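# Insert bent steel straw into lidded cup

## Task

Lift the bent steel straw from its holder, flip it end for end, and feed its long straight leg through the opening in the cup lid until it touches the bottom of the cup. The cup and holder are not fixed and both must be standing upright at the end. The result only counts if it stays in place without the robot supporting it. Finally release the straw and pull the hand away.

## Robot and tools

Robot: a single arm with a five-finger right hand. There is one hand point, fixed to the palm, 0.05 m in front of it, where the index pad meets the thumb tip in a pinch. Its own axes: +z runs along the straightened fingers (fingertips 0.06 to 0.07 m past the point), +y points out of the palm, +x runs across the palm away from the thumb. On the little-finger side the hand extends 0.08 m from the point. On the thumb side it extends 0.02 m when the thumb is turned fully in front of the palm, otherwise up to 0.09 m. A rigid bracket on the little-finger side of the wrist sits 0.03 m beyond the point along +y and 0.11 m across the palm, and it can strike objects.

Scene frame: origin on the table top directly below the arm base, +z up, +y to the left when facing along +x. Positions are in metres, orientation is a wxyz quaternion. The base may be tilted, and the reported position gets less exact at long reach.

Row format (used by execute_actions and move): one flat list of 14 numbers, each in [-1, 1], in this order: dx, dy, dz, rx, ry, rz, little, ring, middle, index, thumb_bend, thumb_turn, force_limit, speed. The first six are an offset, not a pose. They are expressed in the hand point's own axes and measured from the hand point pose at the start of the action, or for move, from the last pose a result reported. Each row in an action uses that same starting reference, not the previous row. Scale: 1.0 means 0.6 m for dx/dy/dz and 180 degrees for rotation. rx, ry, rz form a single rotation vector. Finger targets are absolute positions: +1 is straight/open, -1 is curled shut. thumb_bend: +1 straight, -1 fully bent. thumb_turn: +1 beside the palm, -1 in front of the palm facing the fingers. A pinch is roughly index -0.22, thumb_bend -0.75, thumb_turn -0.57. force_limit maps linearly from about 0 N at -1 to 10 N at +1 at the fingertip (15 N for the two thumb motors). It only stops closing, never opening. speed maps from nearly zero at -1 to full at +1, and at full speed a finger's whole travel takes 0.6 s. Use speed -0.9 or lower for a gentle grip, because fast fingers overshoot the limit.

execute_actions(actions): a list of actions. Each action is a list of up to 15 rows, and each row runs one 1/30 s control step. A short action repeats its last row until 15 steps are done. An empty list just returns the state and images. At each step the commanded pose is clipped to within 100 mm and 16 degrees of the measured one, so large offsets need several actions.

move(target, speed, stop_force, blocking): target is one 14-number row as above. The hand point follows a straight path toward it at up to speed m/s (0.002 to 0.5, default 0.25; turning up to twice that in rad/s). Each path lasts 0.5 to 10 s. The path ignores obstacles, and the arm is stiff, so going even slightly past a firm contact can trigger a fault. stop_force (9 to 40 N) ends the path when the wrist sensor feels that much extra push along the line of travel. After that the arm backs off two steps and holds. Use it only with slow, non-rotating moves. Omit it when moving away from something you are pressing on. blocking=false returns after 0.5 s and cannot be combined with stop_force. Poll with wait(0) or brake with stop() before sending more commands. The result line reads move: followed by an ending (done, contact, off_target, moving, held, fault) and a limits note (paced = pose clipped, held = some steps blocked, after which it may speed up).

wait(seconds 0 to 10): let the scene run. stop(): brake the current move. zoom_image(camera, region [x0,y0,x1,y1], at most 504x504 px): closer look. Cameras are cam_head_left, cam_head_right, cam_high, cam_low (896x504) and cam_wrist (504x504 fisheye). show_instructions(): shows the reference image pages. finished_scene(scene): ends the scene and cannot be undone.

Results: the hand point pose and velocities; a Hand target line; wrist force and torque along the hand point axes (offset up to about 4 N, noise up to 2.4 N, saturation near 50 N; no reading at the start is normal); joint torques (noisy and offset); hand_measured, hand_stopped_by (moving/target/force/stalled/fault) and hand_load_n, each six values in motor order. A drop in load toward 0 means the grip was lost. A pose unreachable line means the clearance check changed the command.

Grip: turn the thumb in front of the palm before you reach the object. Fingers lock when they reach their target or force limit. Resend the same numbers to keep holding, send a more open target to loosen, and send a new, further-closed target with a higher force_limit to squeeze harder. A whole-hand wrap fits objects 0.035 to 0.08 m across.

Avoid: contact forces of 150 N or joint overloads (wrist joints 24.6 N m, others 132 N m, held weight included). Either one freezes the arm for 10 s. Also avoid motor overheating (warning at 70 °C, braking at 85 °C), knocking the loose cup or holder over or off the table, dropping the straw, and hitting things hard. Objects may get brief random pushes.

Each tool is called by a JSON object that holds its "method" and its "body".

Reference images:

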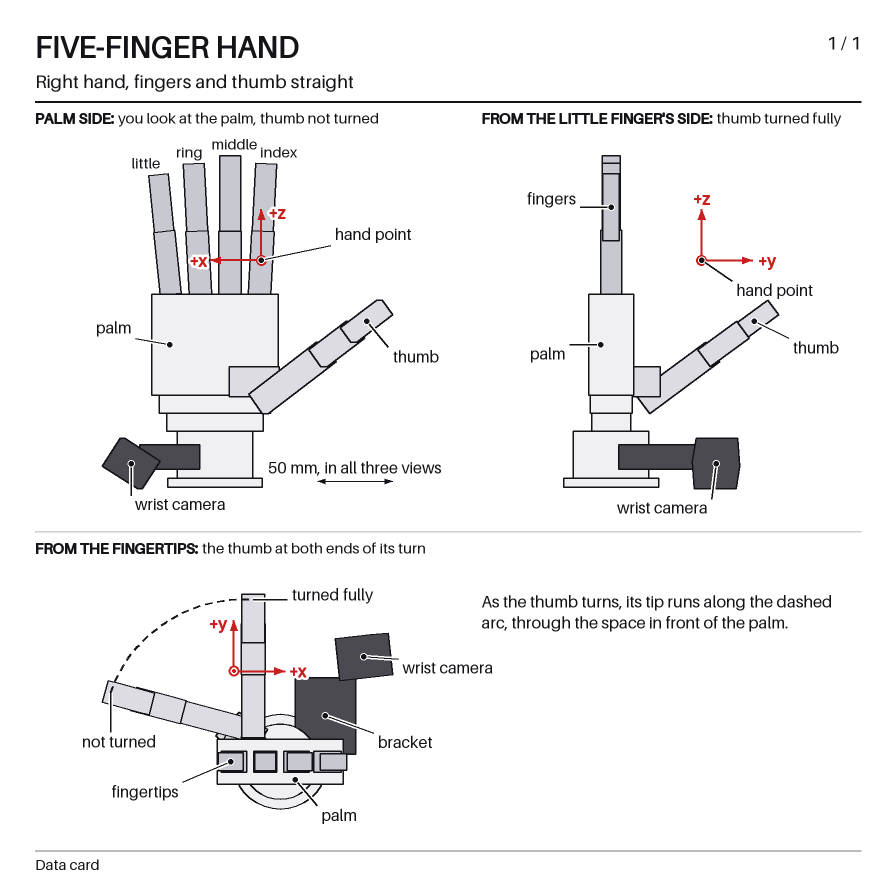

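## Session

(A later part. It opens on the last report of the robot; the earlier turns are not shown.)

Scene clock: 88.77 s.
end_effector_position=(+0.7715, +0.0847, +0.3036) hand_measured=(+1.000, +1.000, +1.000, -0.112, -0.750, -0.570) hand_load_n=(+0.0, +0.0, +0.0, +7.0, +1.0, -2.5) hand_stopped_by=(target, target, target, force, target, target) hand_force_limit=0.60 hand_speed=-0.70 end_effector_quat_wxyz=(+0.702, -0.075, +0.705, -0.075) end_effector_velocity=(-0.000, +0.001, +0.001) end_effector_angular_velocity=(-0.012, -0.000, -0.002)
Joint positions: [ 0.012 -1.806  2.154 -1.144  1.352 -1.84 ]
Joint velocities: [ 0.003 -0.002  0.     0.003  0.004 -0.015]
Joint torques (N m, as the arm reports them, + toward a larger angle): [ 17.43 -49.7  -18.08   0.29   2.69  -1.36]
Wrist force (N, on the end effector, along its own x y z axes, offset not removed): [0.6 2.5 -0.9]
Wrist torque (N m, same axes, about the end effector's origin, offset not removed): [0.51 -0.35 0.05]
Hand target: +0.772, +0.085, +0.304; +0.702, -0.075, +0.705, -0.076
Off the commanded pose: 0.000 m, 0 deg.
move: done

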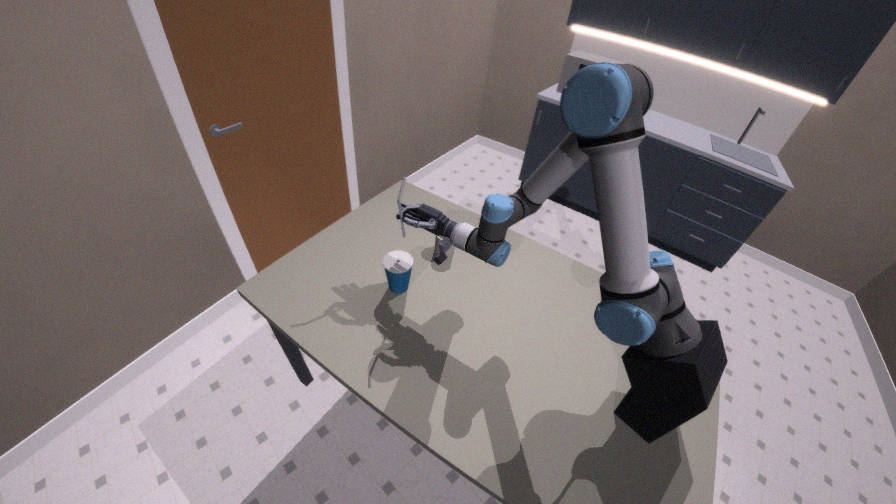

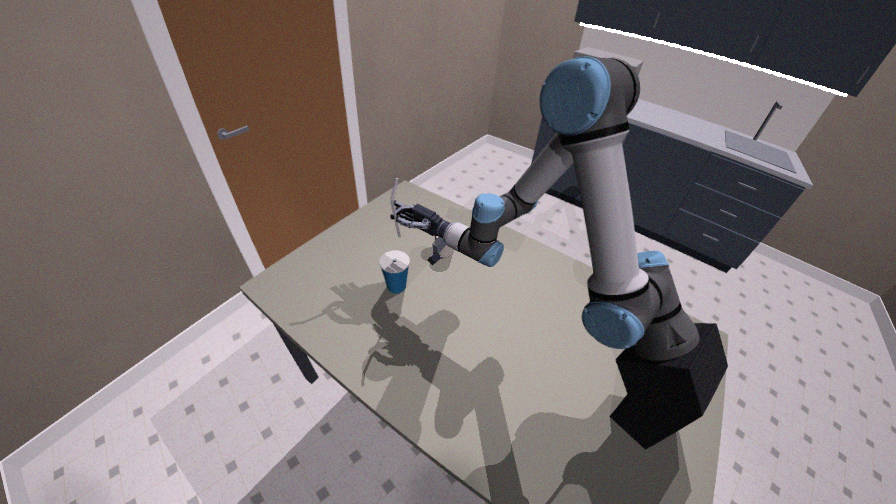

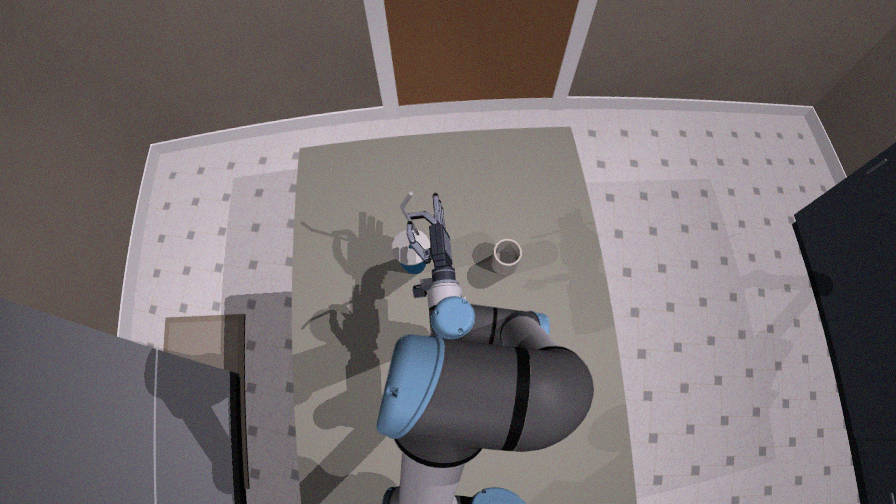

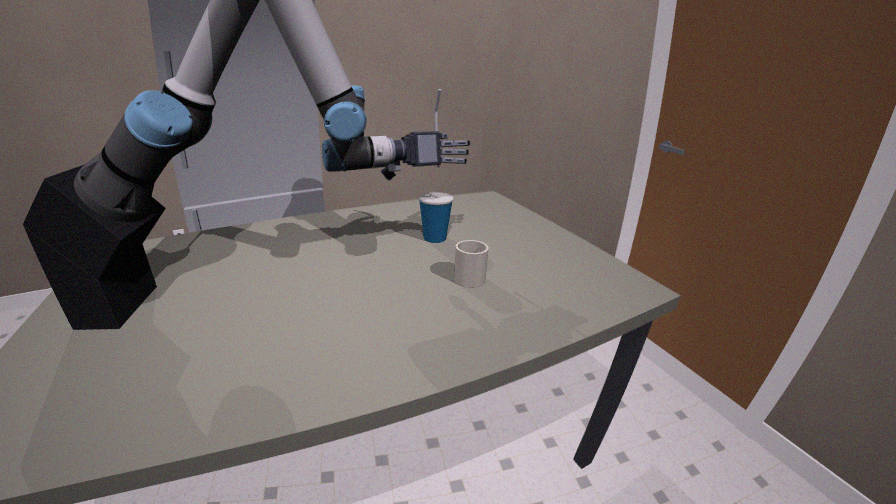

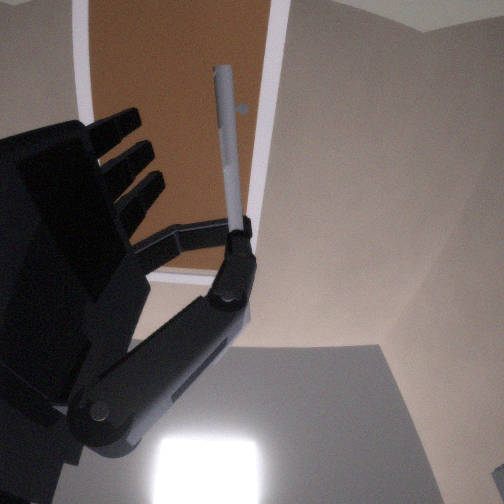

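{"method": "move", "body": {"target": [0.095,0.035,0.01,0,0,0.067,1,1,1,-0.4,-0.75,-0.57,0.6,-0.7], "speed": 0.1}}

{"method": "zoom_image", "body": {"camera": "cam_low", "region": [380,110,500,250]}}

{"method": "zoom_image", "body": {"camera": "cam_head_left", "region": [350,180,460,300]}}

{"method": "zoom_image", "body": {"camera": "cam_high", "region": [360,180,470,290]}}

Scene clock: 96.73 s.
end_effector_position=(+0.7772, +0.0932, +0.2435) hand_measured=(+1.000, +1.000, +1.000, -0.112, -0.750, -0.570) hand_load_n=(+0.0, +0.0, +0.0, +7.0, +1.0, -2.5) hand_stopped_by=(target, target, target, force, target, target) hand_force_limit=0.60 hand_speed=-0.70 end_effector_quat_wxyz=(+0.706, -0.001, +0.709, -0.001) end_effector_velocity=(+0.000, +0.001, -0.002) end_effector_angular_velocity=(+0.007, -0.001, +0.001)
Joint positions: [ 0.038 -1.599  2.117 -1.309  1.371 -1.649]
Joint velocities: [ 0.001  0.007 -0.002 -0.005 -0.001  0.006]
Joint torques (N m, as the arm reports them, + toward a larger angle): [ 18.95 -25.26 -15.35  -4.01   2.39   1.49]
Wrist force (N, on the end effector, along its own x y z axes, offset not removed): [2.7 -3.0 1.3]
Wrist torque (N m, same axes, about the end effector's origin, offset not removed): [-0.46 -0.62 -0.05]
Hand target: +0.777, +0.093, +0.243; +0.706, -0.001, +0.709, -0.001
Off the commanded pose: 0.000 m, 0 deg.
move: done

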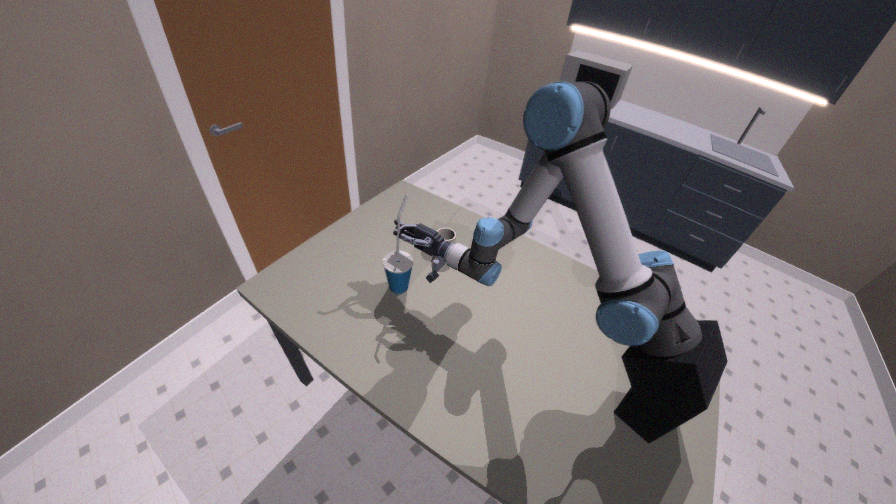

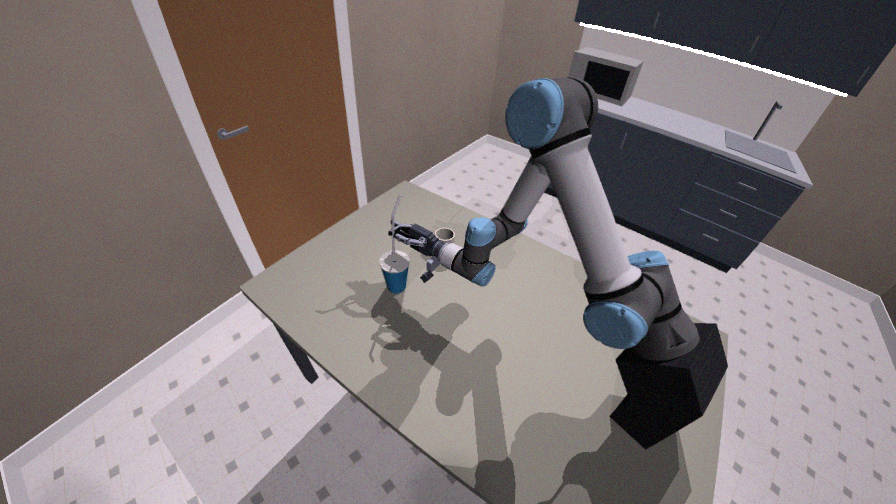

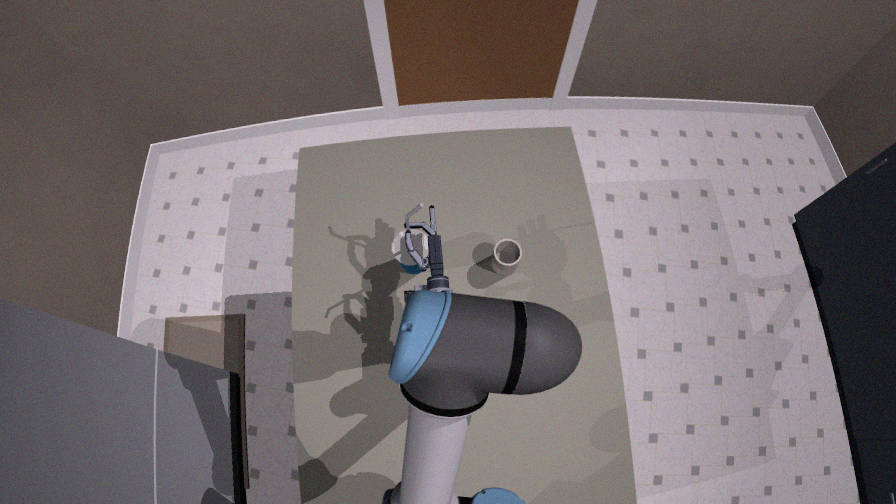

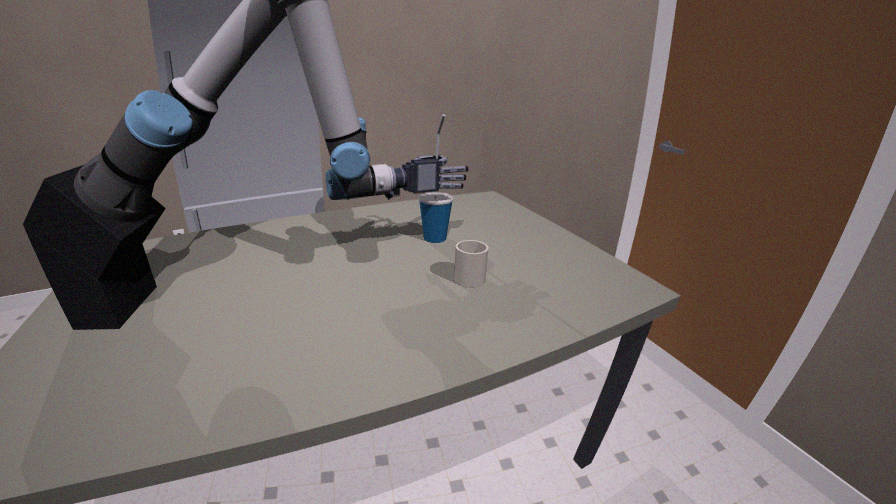

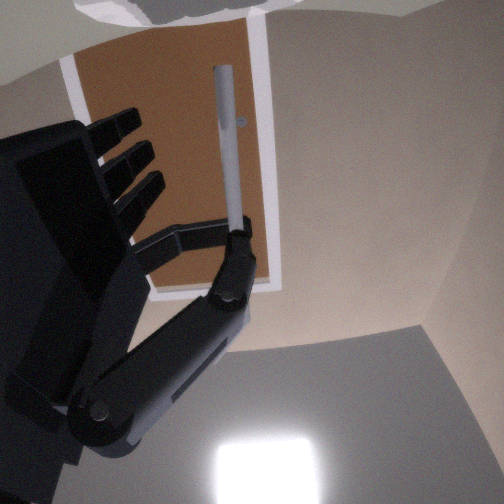

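Region (380, 110, 500, 250) of cam_low's 896x504 image, scaled by 3.600, with more detail than that image has; it fills the left 432 columns of this view, and the rest is white.

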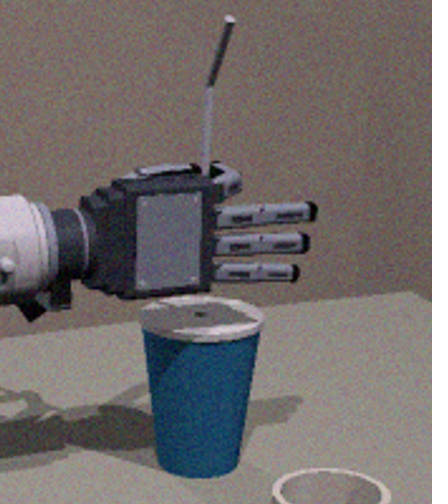

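Region (350, 180, 460, 300) of cam_head_left's 896x504 image, scaled by 4.200, with more detail than that image has; it fills the left 462 columns of this view, and the rest is white.

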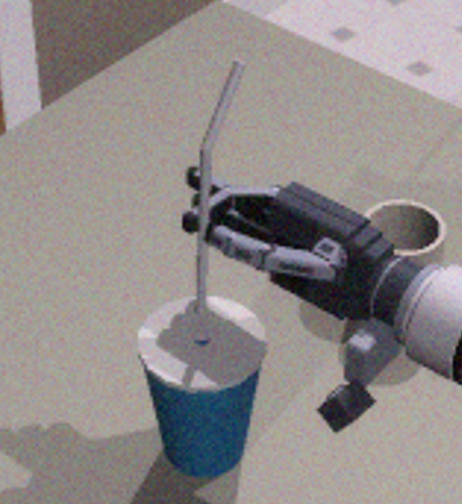

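Region (360, 180, 470, 290) of cam_high's 896x504 image, scaled by 4.582, with more detail than that image has.

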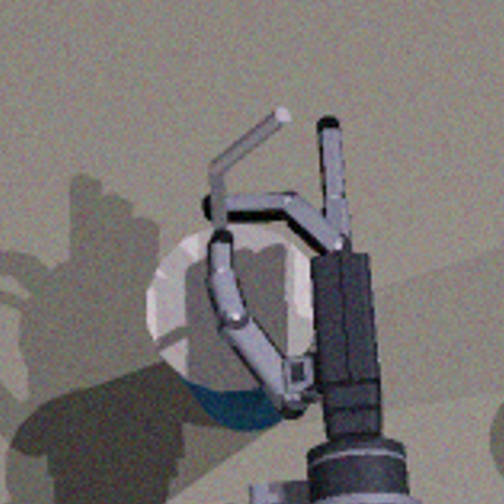

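{"method": "move", "body": {"target": [0.028,-0.004,0,0,0,0,1,1,1,-0.4,-0.75,-0.57,0.6,-0.7], "speed": 0.05}}

{"method": "zoom_image", "body": {"camera": "cam_wrist", "region": [120,0,320,120]}}

{"method": "zoom_image", "body": {"camera": "cam_head_left", "region": [370,230,430,280]}}

Scene clock: 101.53 s.
end_effector_position=(+0.7771, +0.0908, +0.2269) hand_measured=(+1.000, +1.000, +1.000, -0.112, -0.750, -0.570) hand_load_n=(+0.0, +0.0, +0.0, +7.0, +1.0, -2.5) hand_stopped_by=(target, target, target, force, target, target) hand_force_limit=0.60 hand_speed=-0.70 end_effector_quat_wxyz=(+0.706, -0.001, +0.709, -0.001) end_effector_velocity=(-0.000, -0.000, -0.002) end_effector_angular_velocity=(+0.000, +0.001, -0.000)
Joint positions: [ 0.029 -1.557  2.109 -1.344  1.365 -1.643]
Joint velocities: [-0.001  0.005 -0.001 -0.003 -0.     0.001]
Joint torques (N m, as the arm reports them, + toward a larger angle): [  6.32 -24.6  -14.87  -3.95  -2.94   1.52]
Wrist force (N, on the end effector, along its own x y z axes, offset not removed): [4.5 2.5 -0.1]
Wrist torque (N m, same axes, about the end effector's origin, offset not removed): [0.45 -0.77 0.38]
Hand target: +0.777, +0.091, +0.227; +0.706, -0.001, +0.709, -0.001
Off the commanded pose: 0.000 m, 0 deg.
move: done

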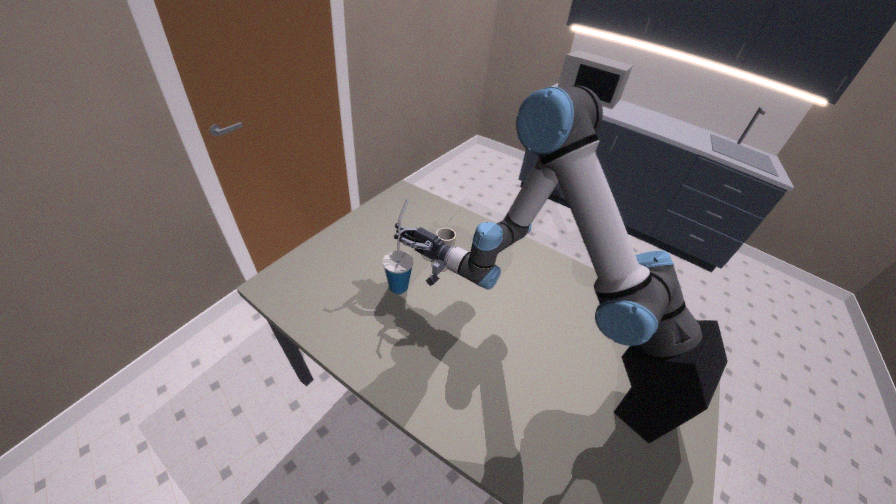

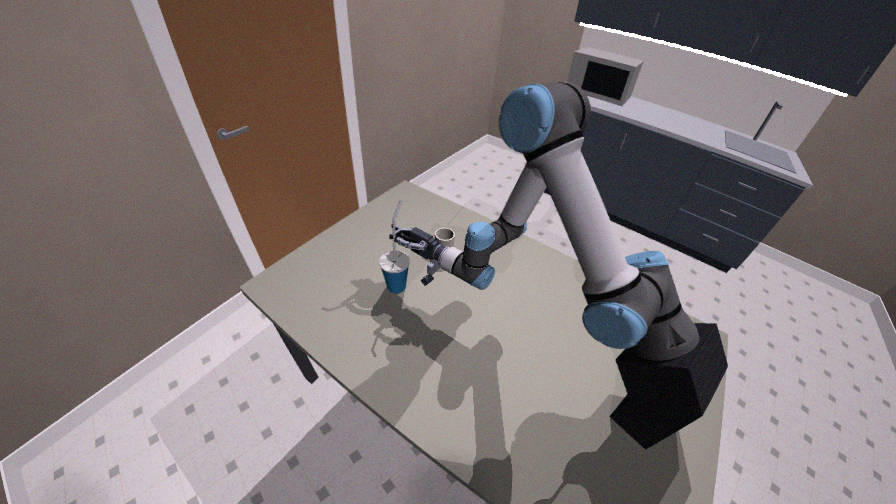

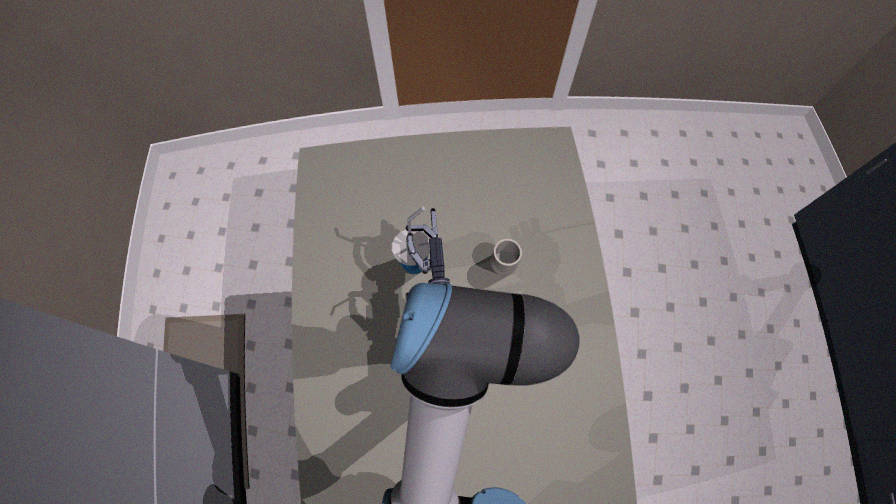

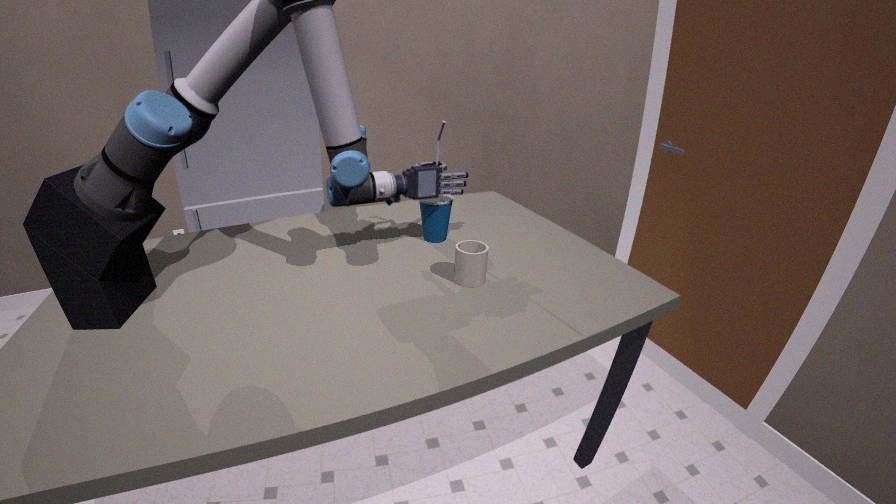

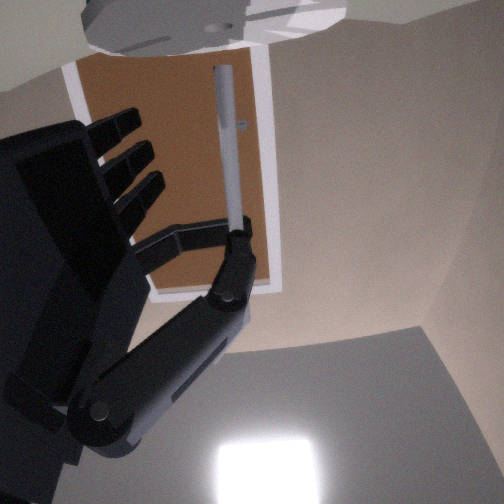

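Region (120, 0, 320, 120) of cam_wrist's 504x504 image, scaled by 2.520, with more detail than that image has; it fills the top 302 rows of this view, and the rest is white.

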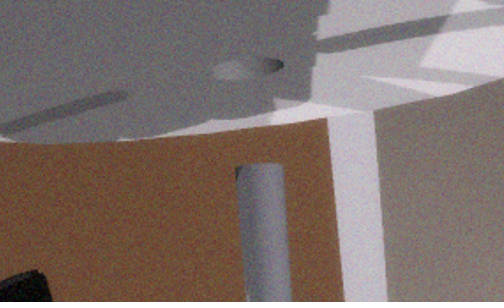

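Region (370, 230, 430, 280) of cam_head_left's 896x504 image, scaled by 8.400, with more detail than that image has.

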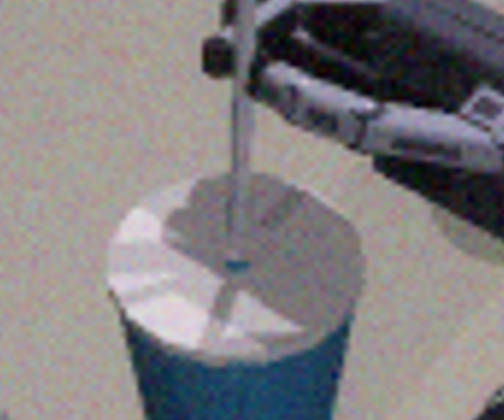

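{"method": "move", "body": {"target": [0.02,-0.001,0,0,0,0,1,1,1,-0.4,-0.75,-0.57,0.6,-0.7], "speed": 0.03}}

{"method": "zoom_image", "body": {"camera": "cam_wrist", "region": [120,0,320,120]}}

{"method": "zoom_image", "body": {"camera": "cam_head_left", "region": [370,230,430,280]}}

Scene clock: 105.20 s.
end_effector_position=(+0.7770, +0.0902, +0.2151) hand_measured=(+1.000, +1.000, +1.000, -0.112, -0.750, -0.570) hand_load_n=(+0.0, +0.0, +0.0, +7.0, +1.0, -2.5) hand_stopped_by=(target, target, target, force, target, target) hand_force_limit=0.60 hand_speed=-0.70 end_effector_quat_wxyz=(+0.706, -0.001, +0.709, -0.001) end_effector_velocity=(+0.000, -0.000, -0.002) end_effector_angular_velocity=(-0.000, -0.001, -0.000)
Joint positions: [ 0.026 -1.527  2.102 -1.367  1.362 -1.64 ]
Joint velocities: [-0.     0.005 -0.002 -0.004  0.     0.   ]
Joint torques (N m, as the arm reports them, + toward a larger angle): [  6.46 -25.56 -15.17  -3.3   -2.89   1.45]
Wrist force (N, on the end effector, along its own x y z axes, offset not removed): [0.9 -2.6 -0.4]
Wrist torque (N m, same axes, about the end effector's origin, offset not removed): [-0.43 -0.16 -0.16]
Hand target: +0.777, +0.090, +0.215; +0.706, -0.001, +0.709, -0.001
Off the commanded pose: 0.000 m, 0 deg.
move: done

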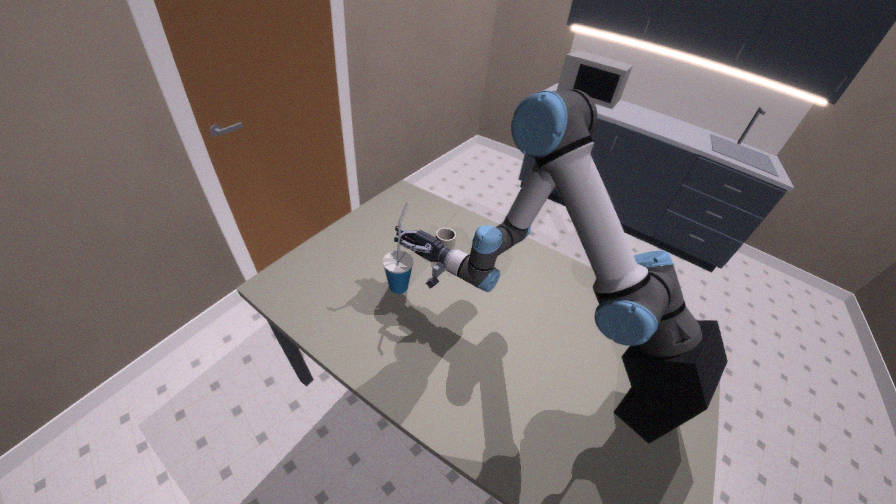

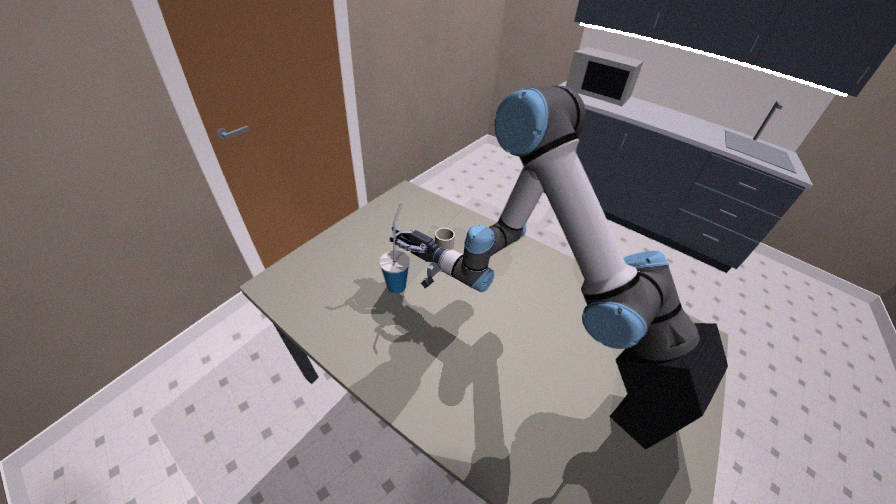

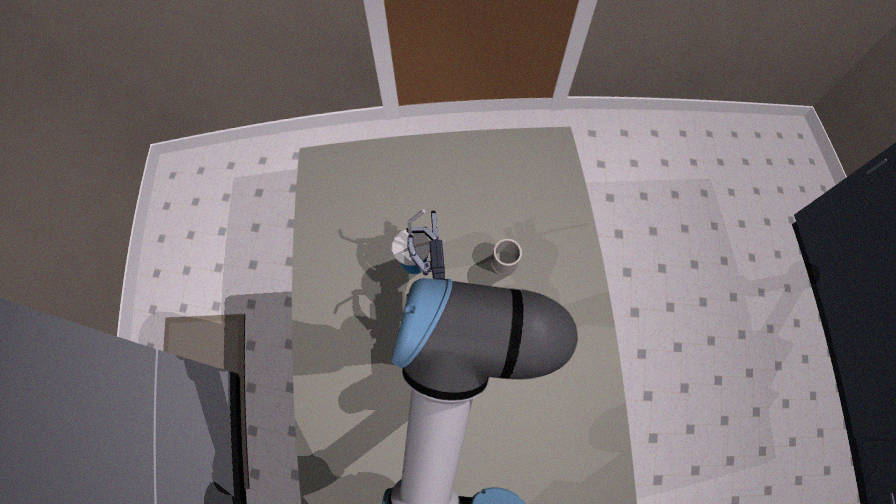

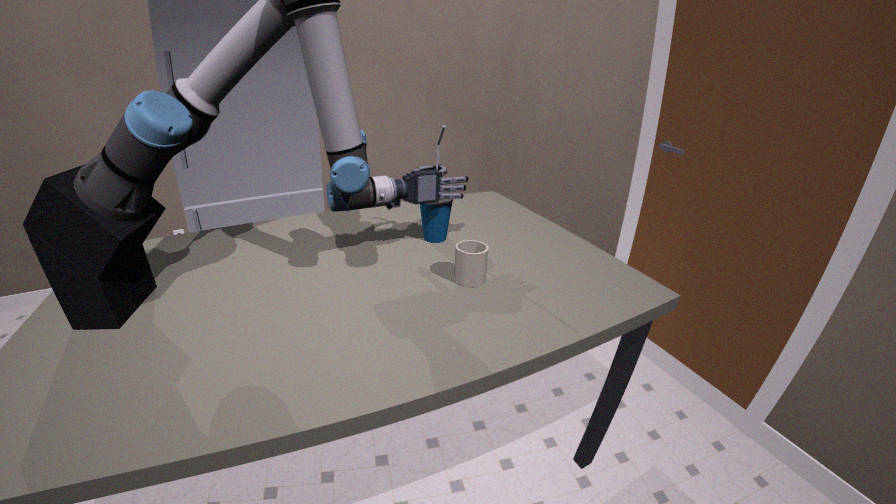

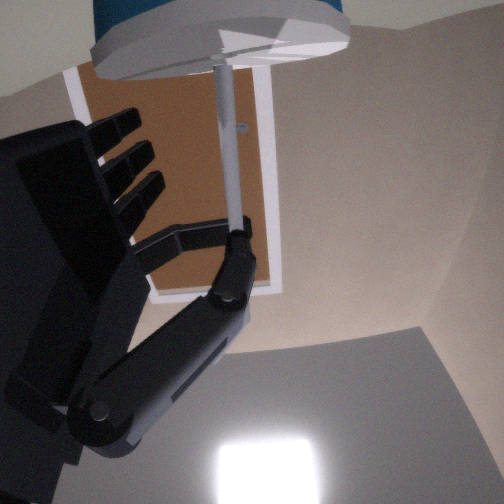

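Region (120, 0, 320, 120) of cam_wrist's 504x504 image, scaled by 2.520, with more detail than that image has; it fills the top 302 rows of this view, and the rest is white.

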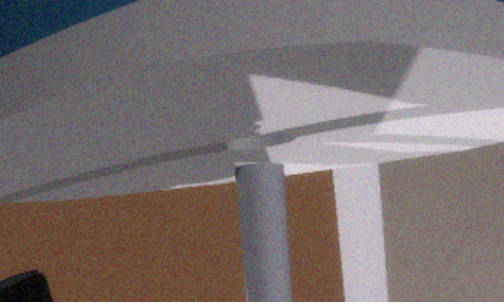

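Region (370, 230, 430, 280) of cam_head_left's 896x504 image, scaled by 8.400, with more detail than that image has.

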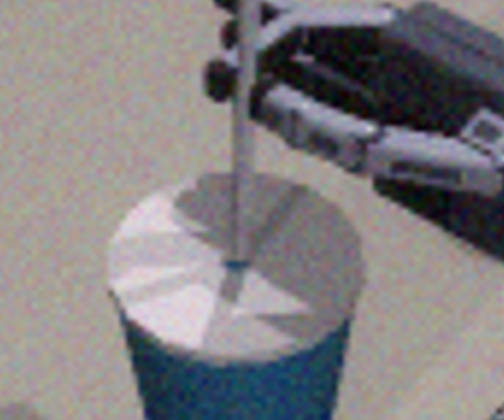

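Looks aligned. Lower gently.

{"method": "move", "body": {"target": [0.025,0,0.001,0,0,0,1,1,1,-0.4,-0.75,-0.57,0.6,-0.7], "speed": 0.015}}

{"method": "zoom_image", "body": {"camera": "cam_head_left", "region": [360,210,450,290]}}

{"method": "zoom_image", "body": {"camera": "cam_high", "region": [370,200,460,290]}}

Scene clock: 109.47 s.
end_effector_position=(+0.7775, +0.0901, +0.2003) hand_measured=(+1.000, +1.000, +1.000, -0.112, -0.750, -0.570) hand_load_n=(+0.0, +0.0, +0.0, +7.0, +1.0, -2.5) hand_stopped_by=(target, target, target, force, target, target) hand_force_limit=0.60 hand_speed=-0.70 end_effector_quat_wxyz=(+0.706, -0.001, +0.709, -0.001) end_effector_velocity=(-0.000, -0.001, -0.003) end_effector_angular_velocity=(-0.000, +0.001, -0.002)
Joint positions: [ 0.024 -1.488  2.089 -1.395  1.361 -1.639]
Joint velocities: [-0.001  0.006 -0.002 -0.004  0.002  0.   ]
Joint torques (N m, as the arm reports them, + toward a larger angle): [  6.7  -26.49 -13.8   -3.63  -2.88   1.59]
Wrist force (N, on the end effector, along its own x y z axes, offset not removed): [1.4 -2.2 -6.3]
Wrist torque (N m, same axes, about the end effector's origin, offset not removed): [0.25 -0.06 0.01]
Hand target: +0.778, +0.090, +0.200; +0.706, -0.001, +0.709, -0.001
Off the commanded pose: 0.000 m, 0 deg.
move: done

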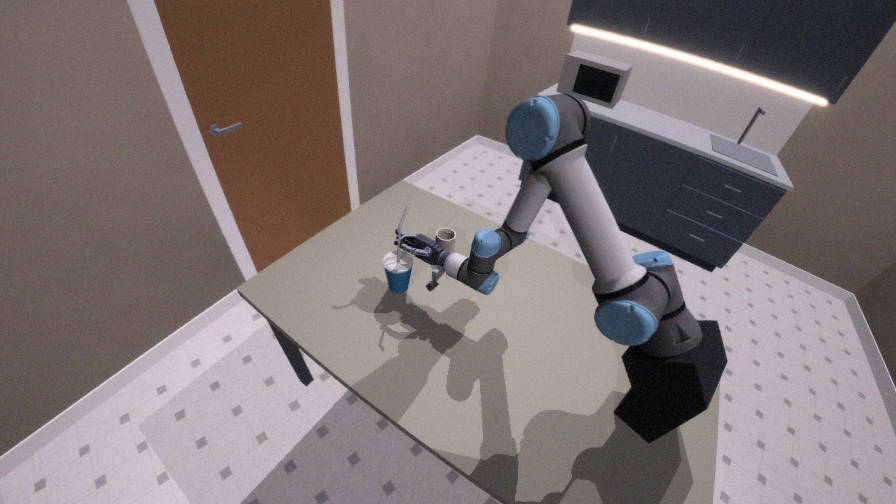

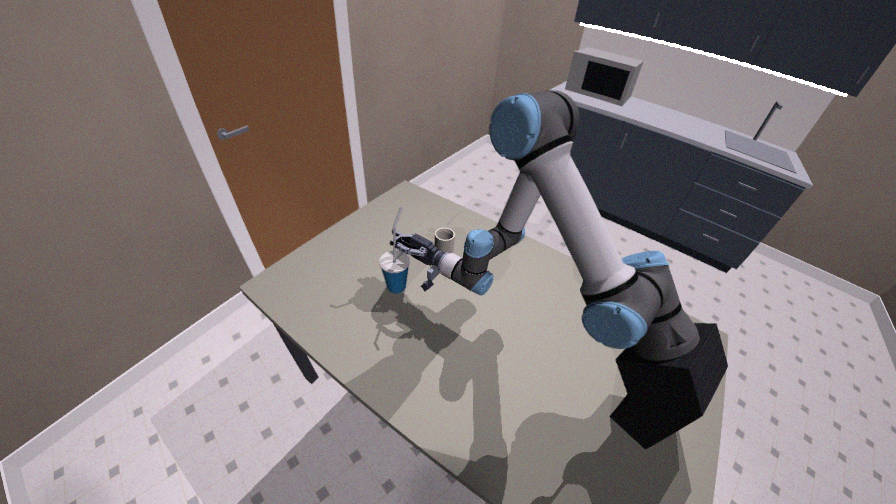

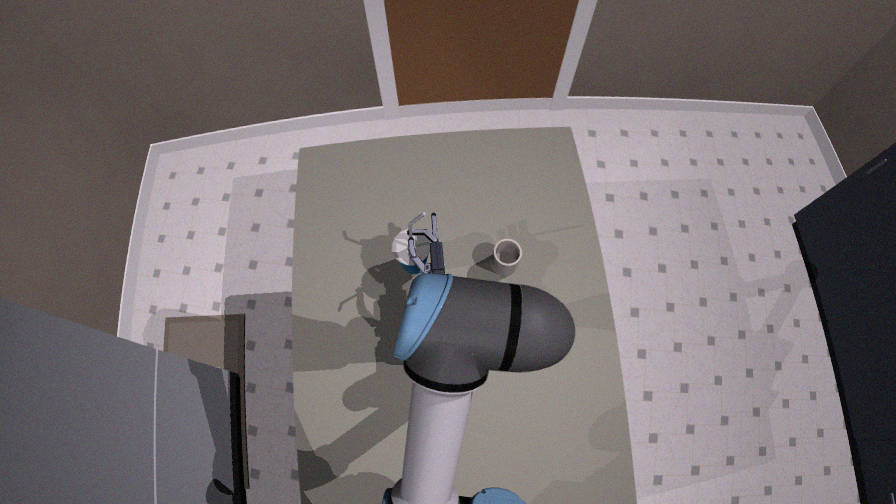

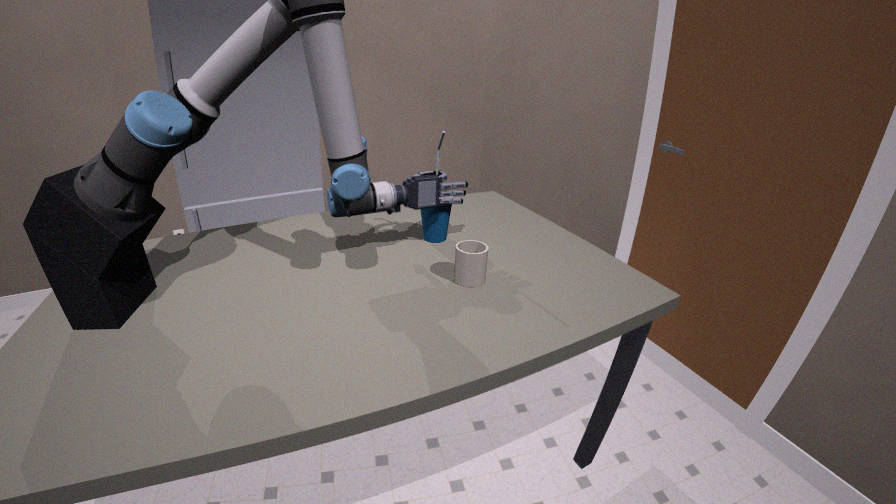

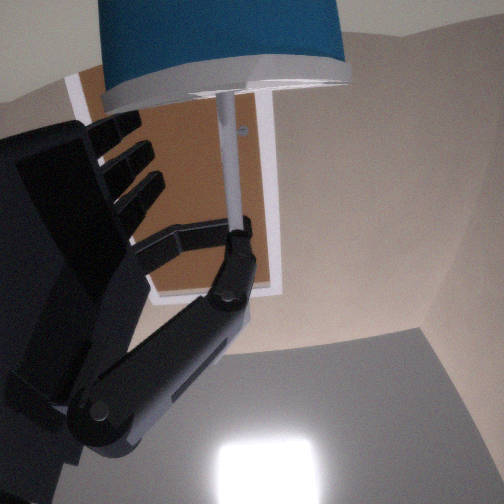

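Region (360, 210, 450, 290) of cam_head_left's 896x504 image, scaled by 5.600, with more detail than that image has.

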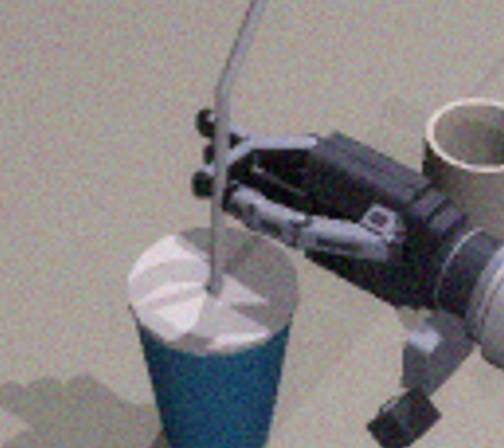

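Region (370, 200, 460, 290) of cam_high's 896x504 image, scaled by 5.600, with more detail than that image has.

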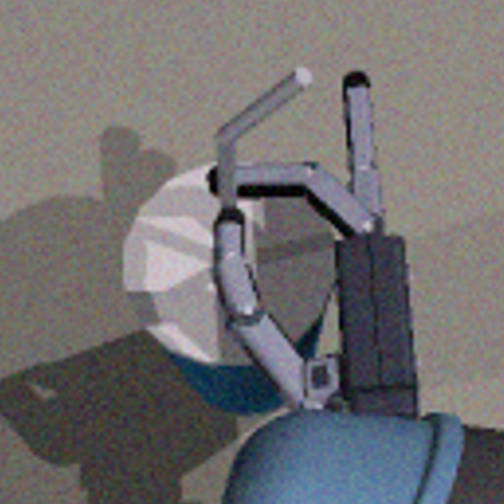

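{"method": "move", "body": {"target": [0.08,-0.002,-0.003,0,0,0,1,1,1,-0.4,-0.75,-0.57,0.6,-0.7], "speed": 0.02, "stop_force": 10}}

{"method": "zoom_image", "body": {"camera": "cam_head_left", "region": [360,210,450,300]}}

Scene clock: 115.03 s.
end_effector_position=(+0.7755, +0.0888, +0.1525) hand_measured=(+1.000, +1.000, +1.000, -0.112, -0.750, -0.570) hand_load_n=(+0.0, +0.0, +0.0, +7.0, +1.5, -1.5) hand_stopped_by=(target, target, target, force, target, target) hand_force_limit=0.60 hand_speed=-0.70 end_effector_quat_wxyz=(+0.706, -0.001, +0.709, -0.001) end_effector_velocity=(-0.001, +0.000, -0.003) end_effector_angular_velocity=(+0.000, +0.002, -0.000)
Joint positions: [ 0.014 -1.364  2.051 -1.481  1.354 -1.632]
Joint velocities: [-0.001  0.006 -0.001 -0.004 -0.     0.   ]
Joint torques (N m, as the arm reports them, + toward a larger angle): [  5.95 -27.98 -10.31  -3.58  -2.78   1.54]
Wrist force (N, on the end effector, along its own x y z axes, offset not removed): [-2.3 -1.0 -0.7]
Wrist torque (N m, same axes, about the end effector's origin, offset not removed): [-0.11 0.18 -0.34]
Hand target: +0.775, +0.089, +0.152; +0.706, -0.001, +0.709, -0.001
Off the commanded pose: 0.000 m, 0 deg.
move: done

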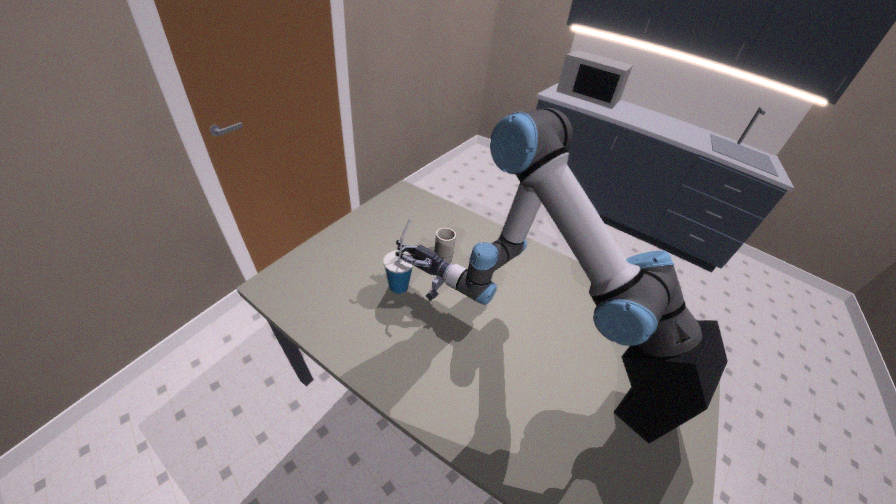

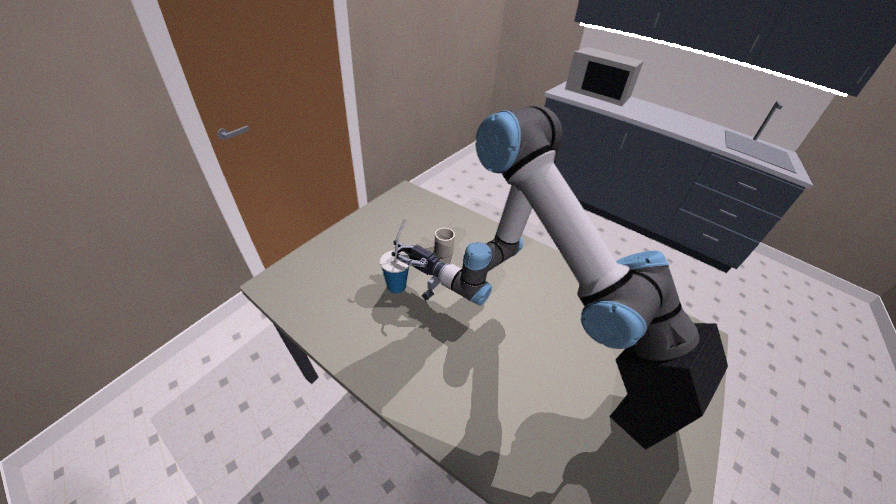

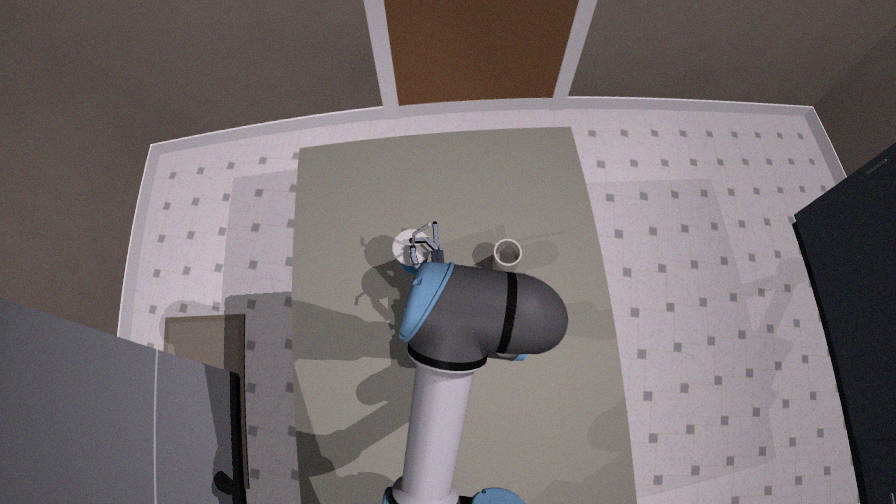

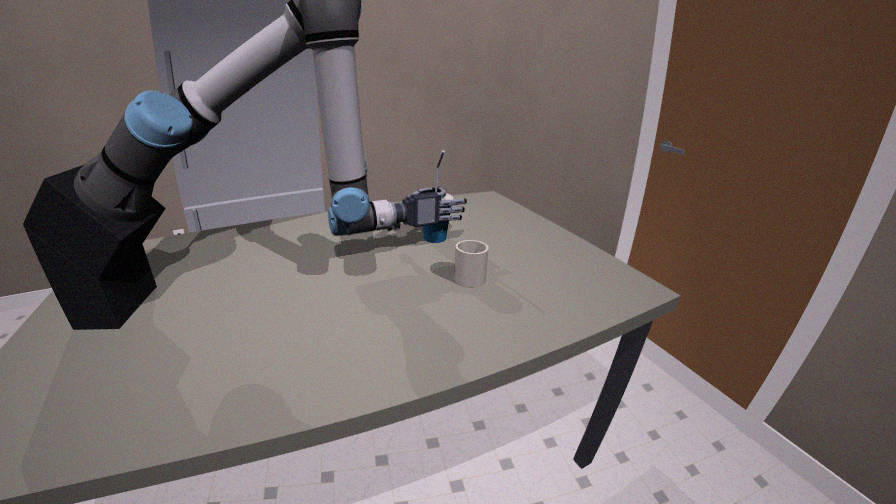

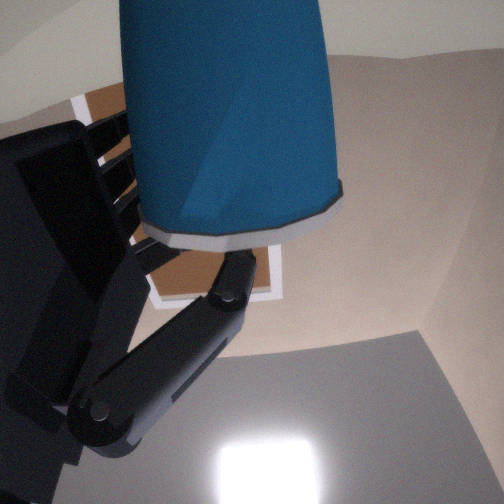

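Region (360, 210, 450, 300) of cam_head_left's 896x504 image, scaled by 5.600, with more detail than that image has.

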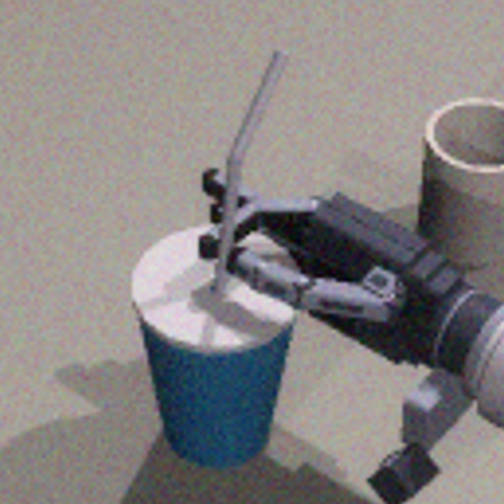

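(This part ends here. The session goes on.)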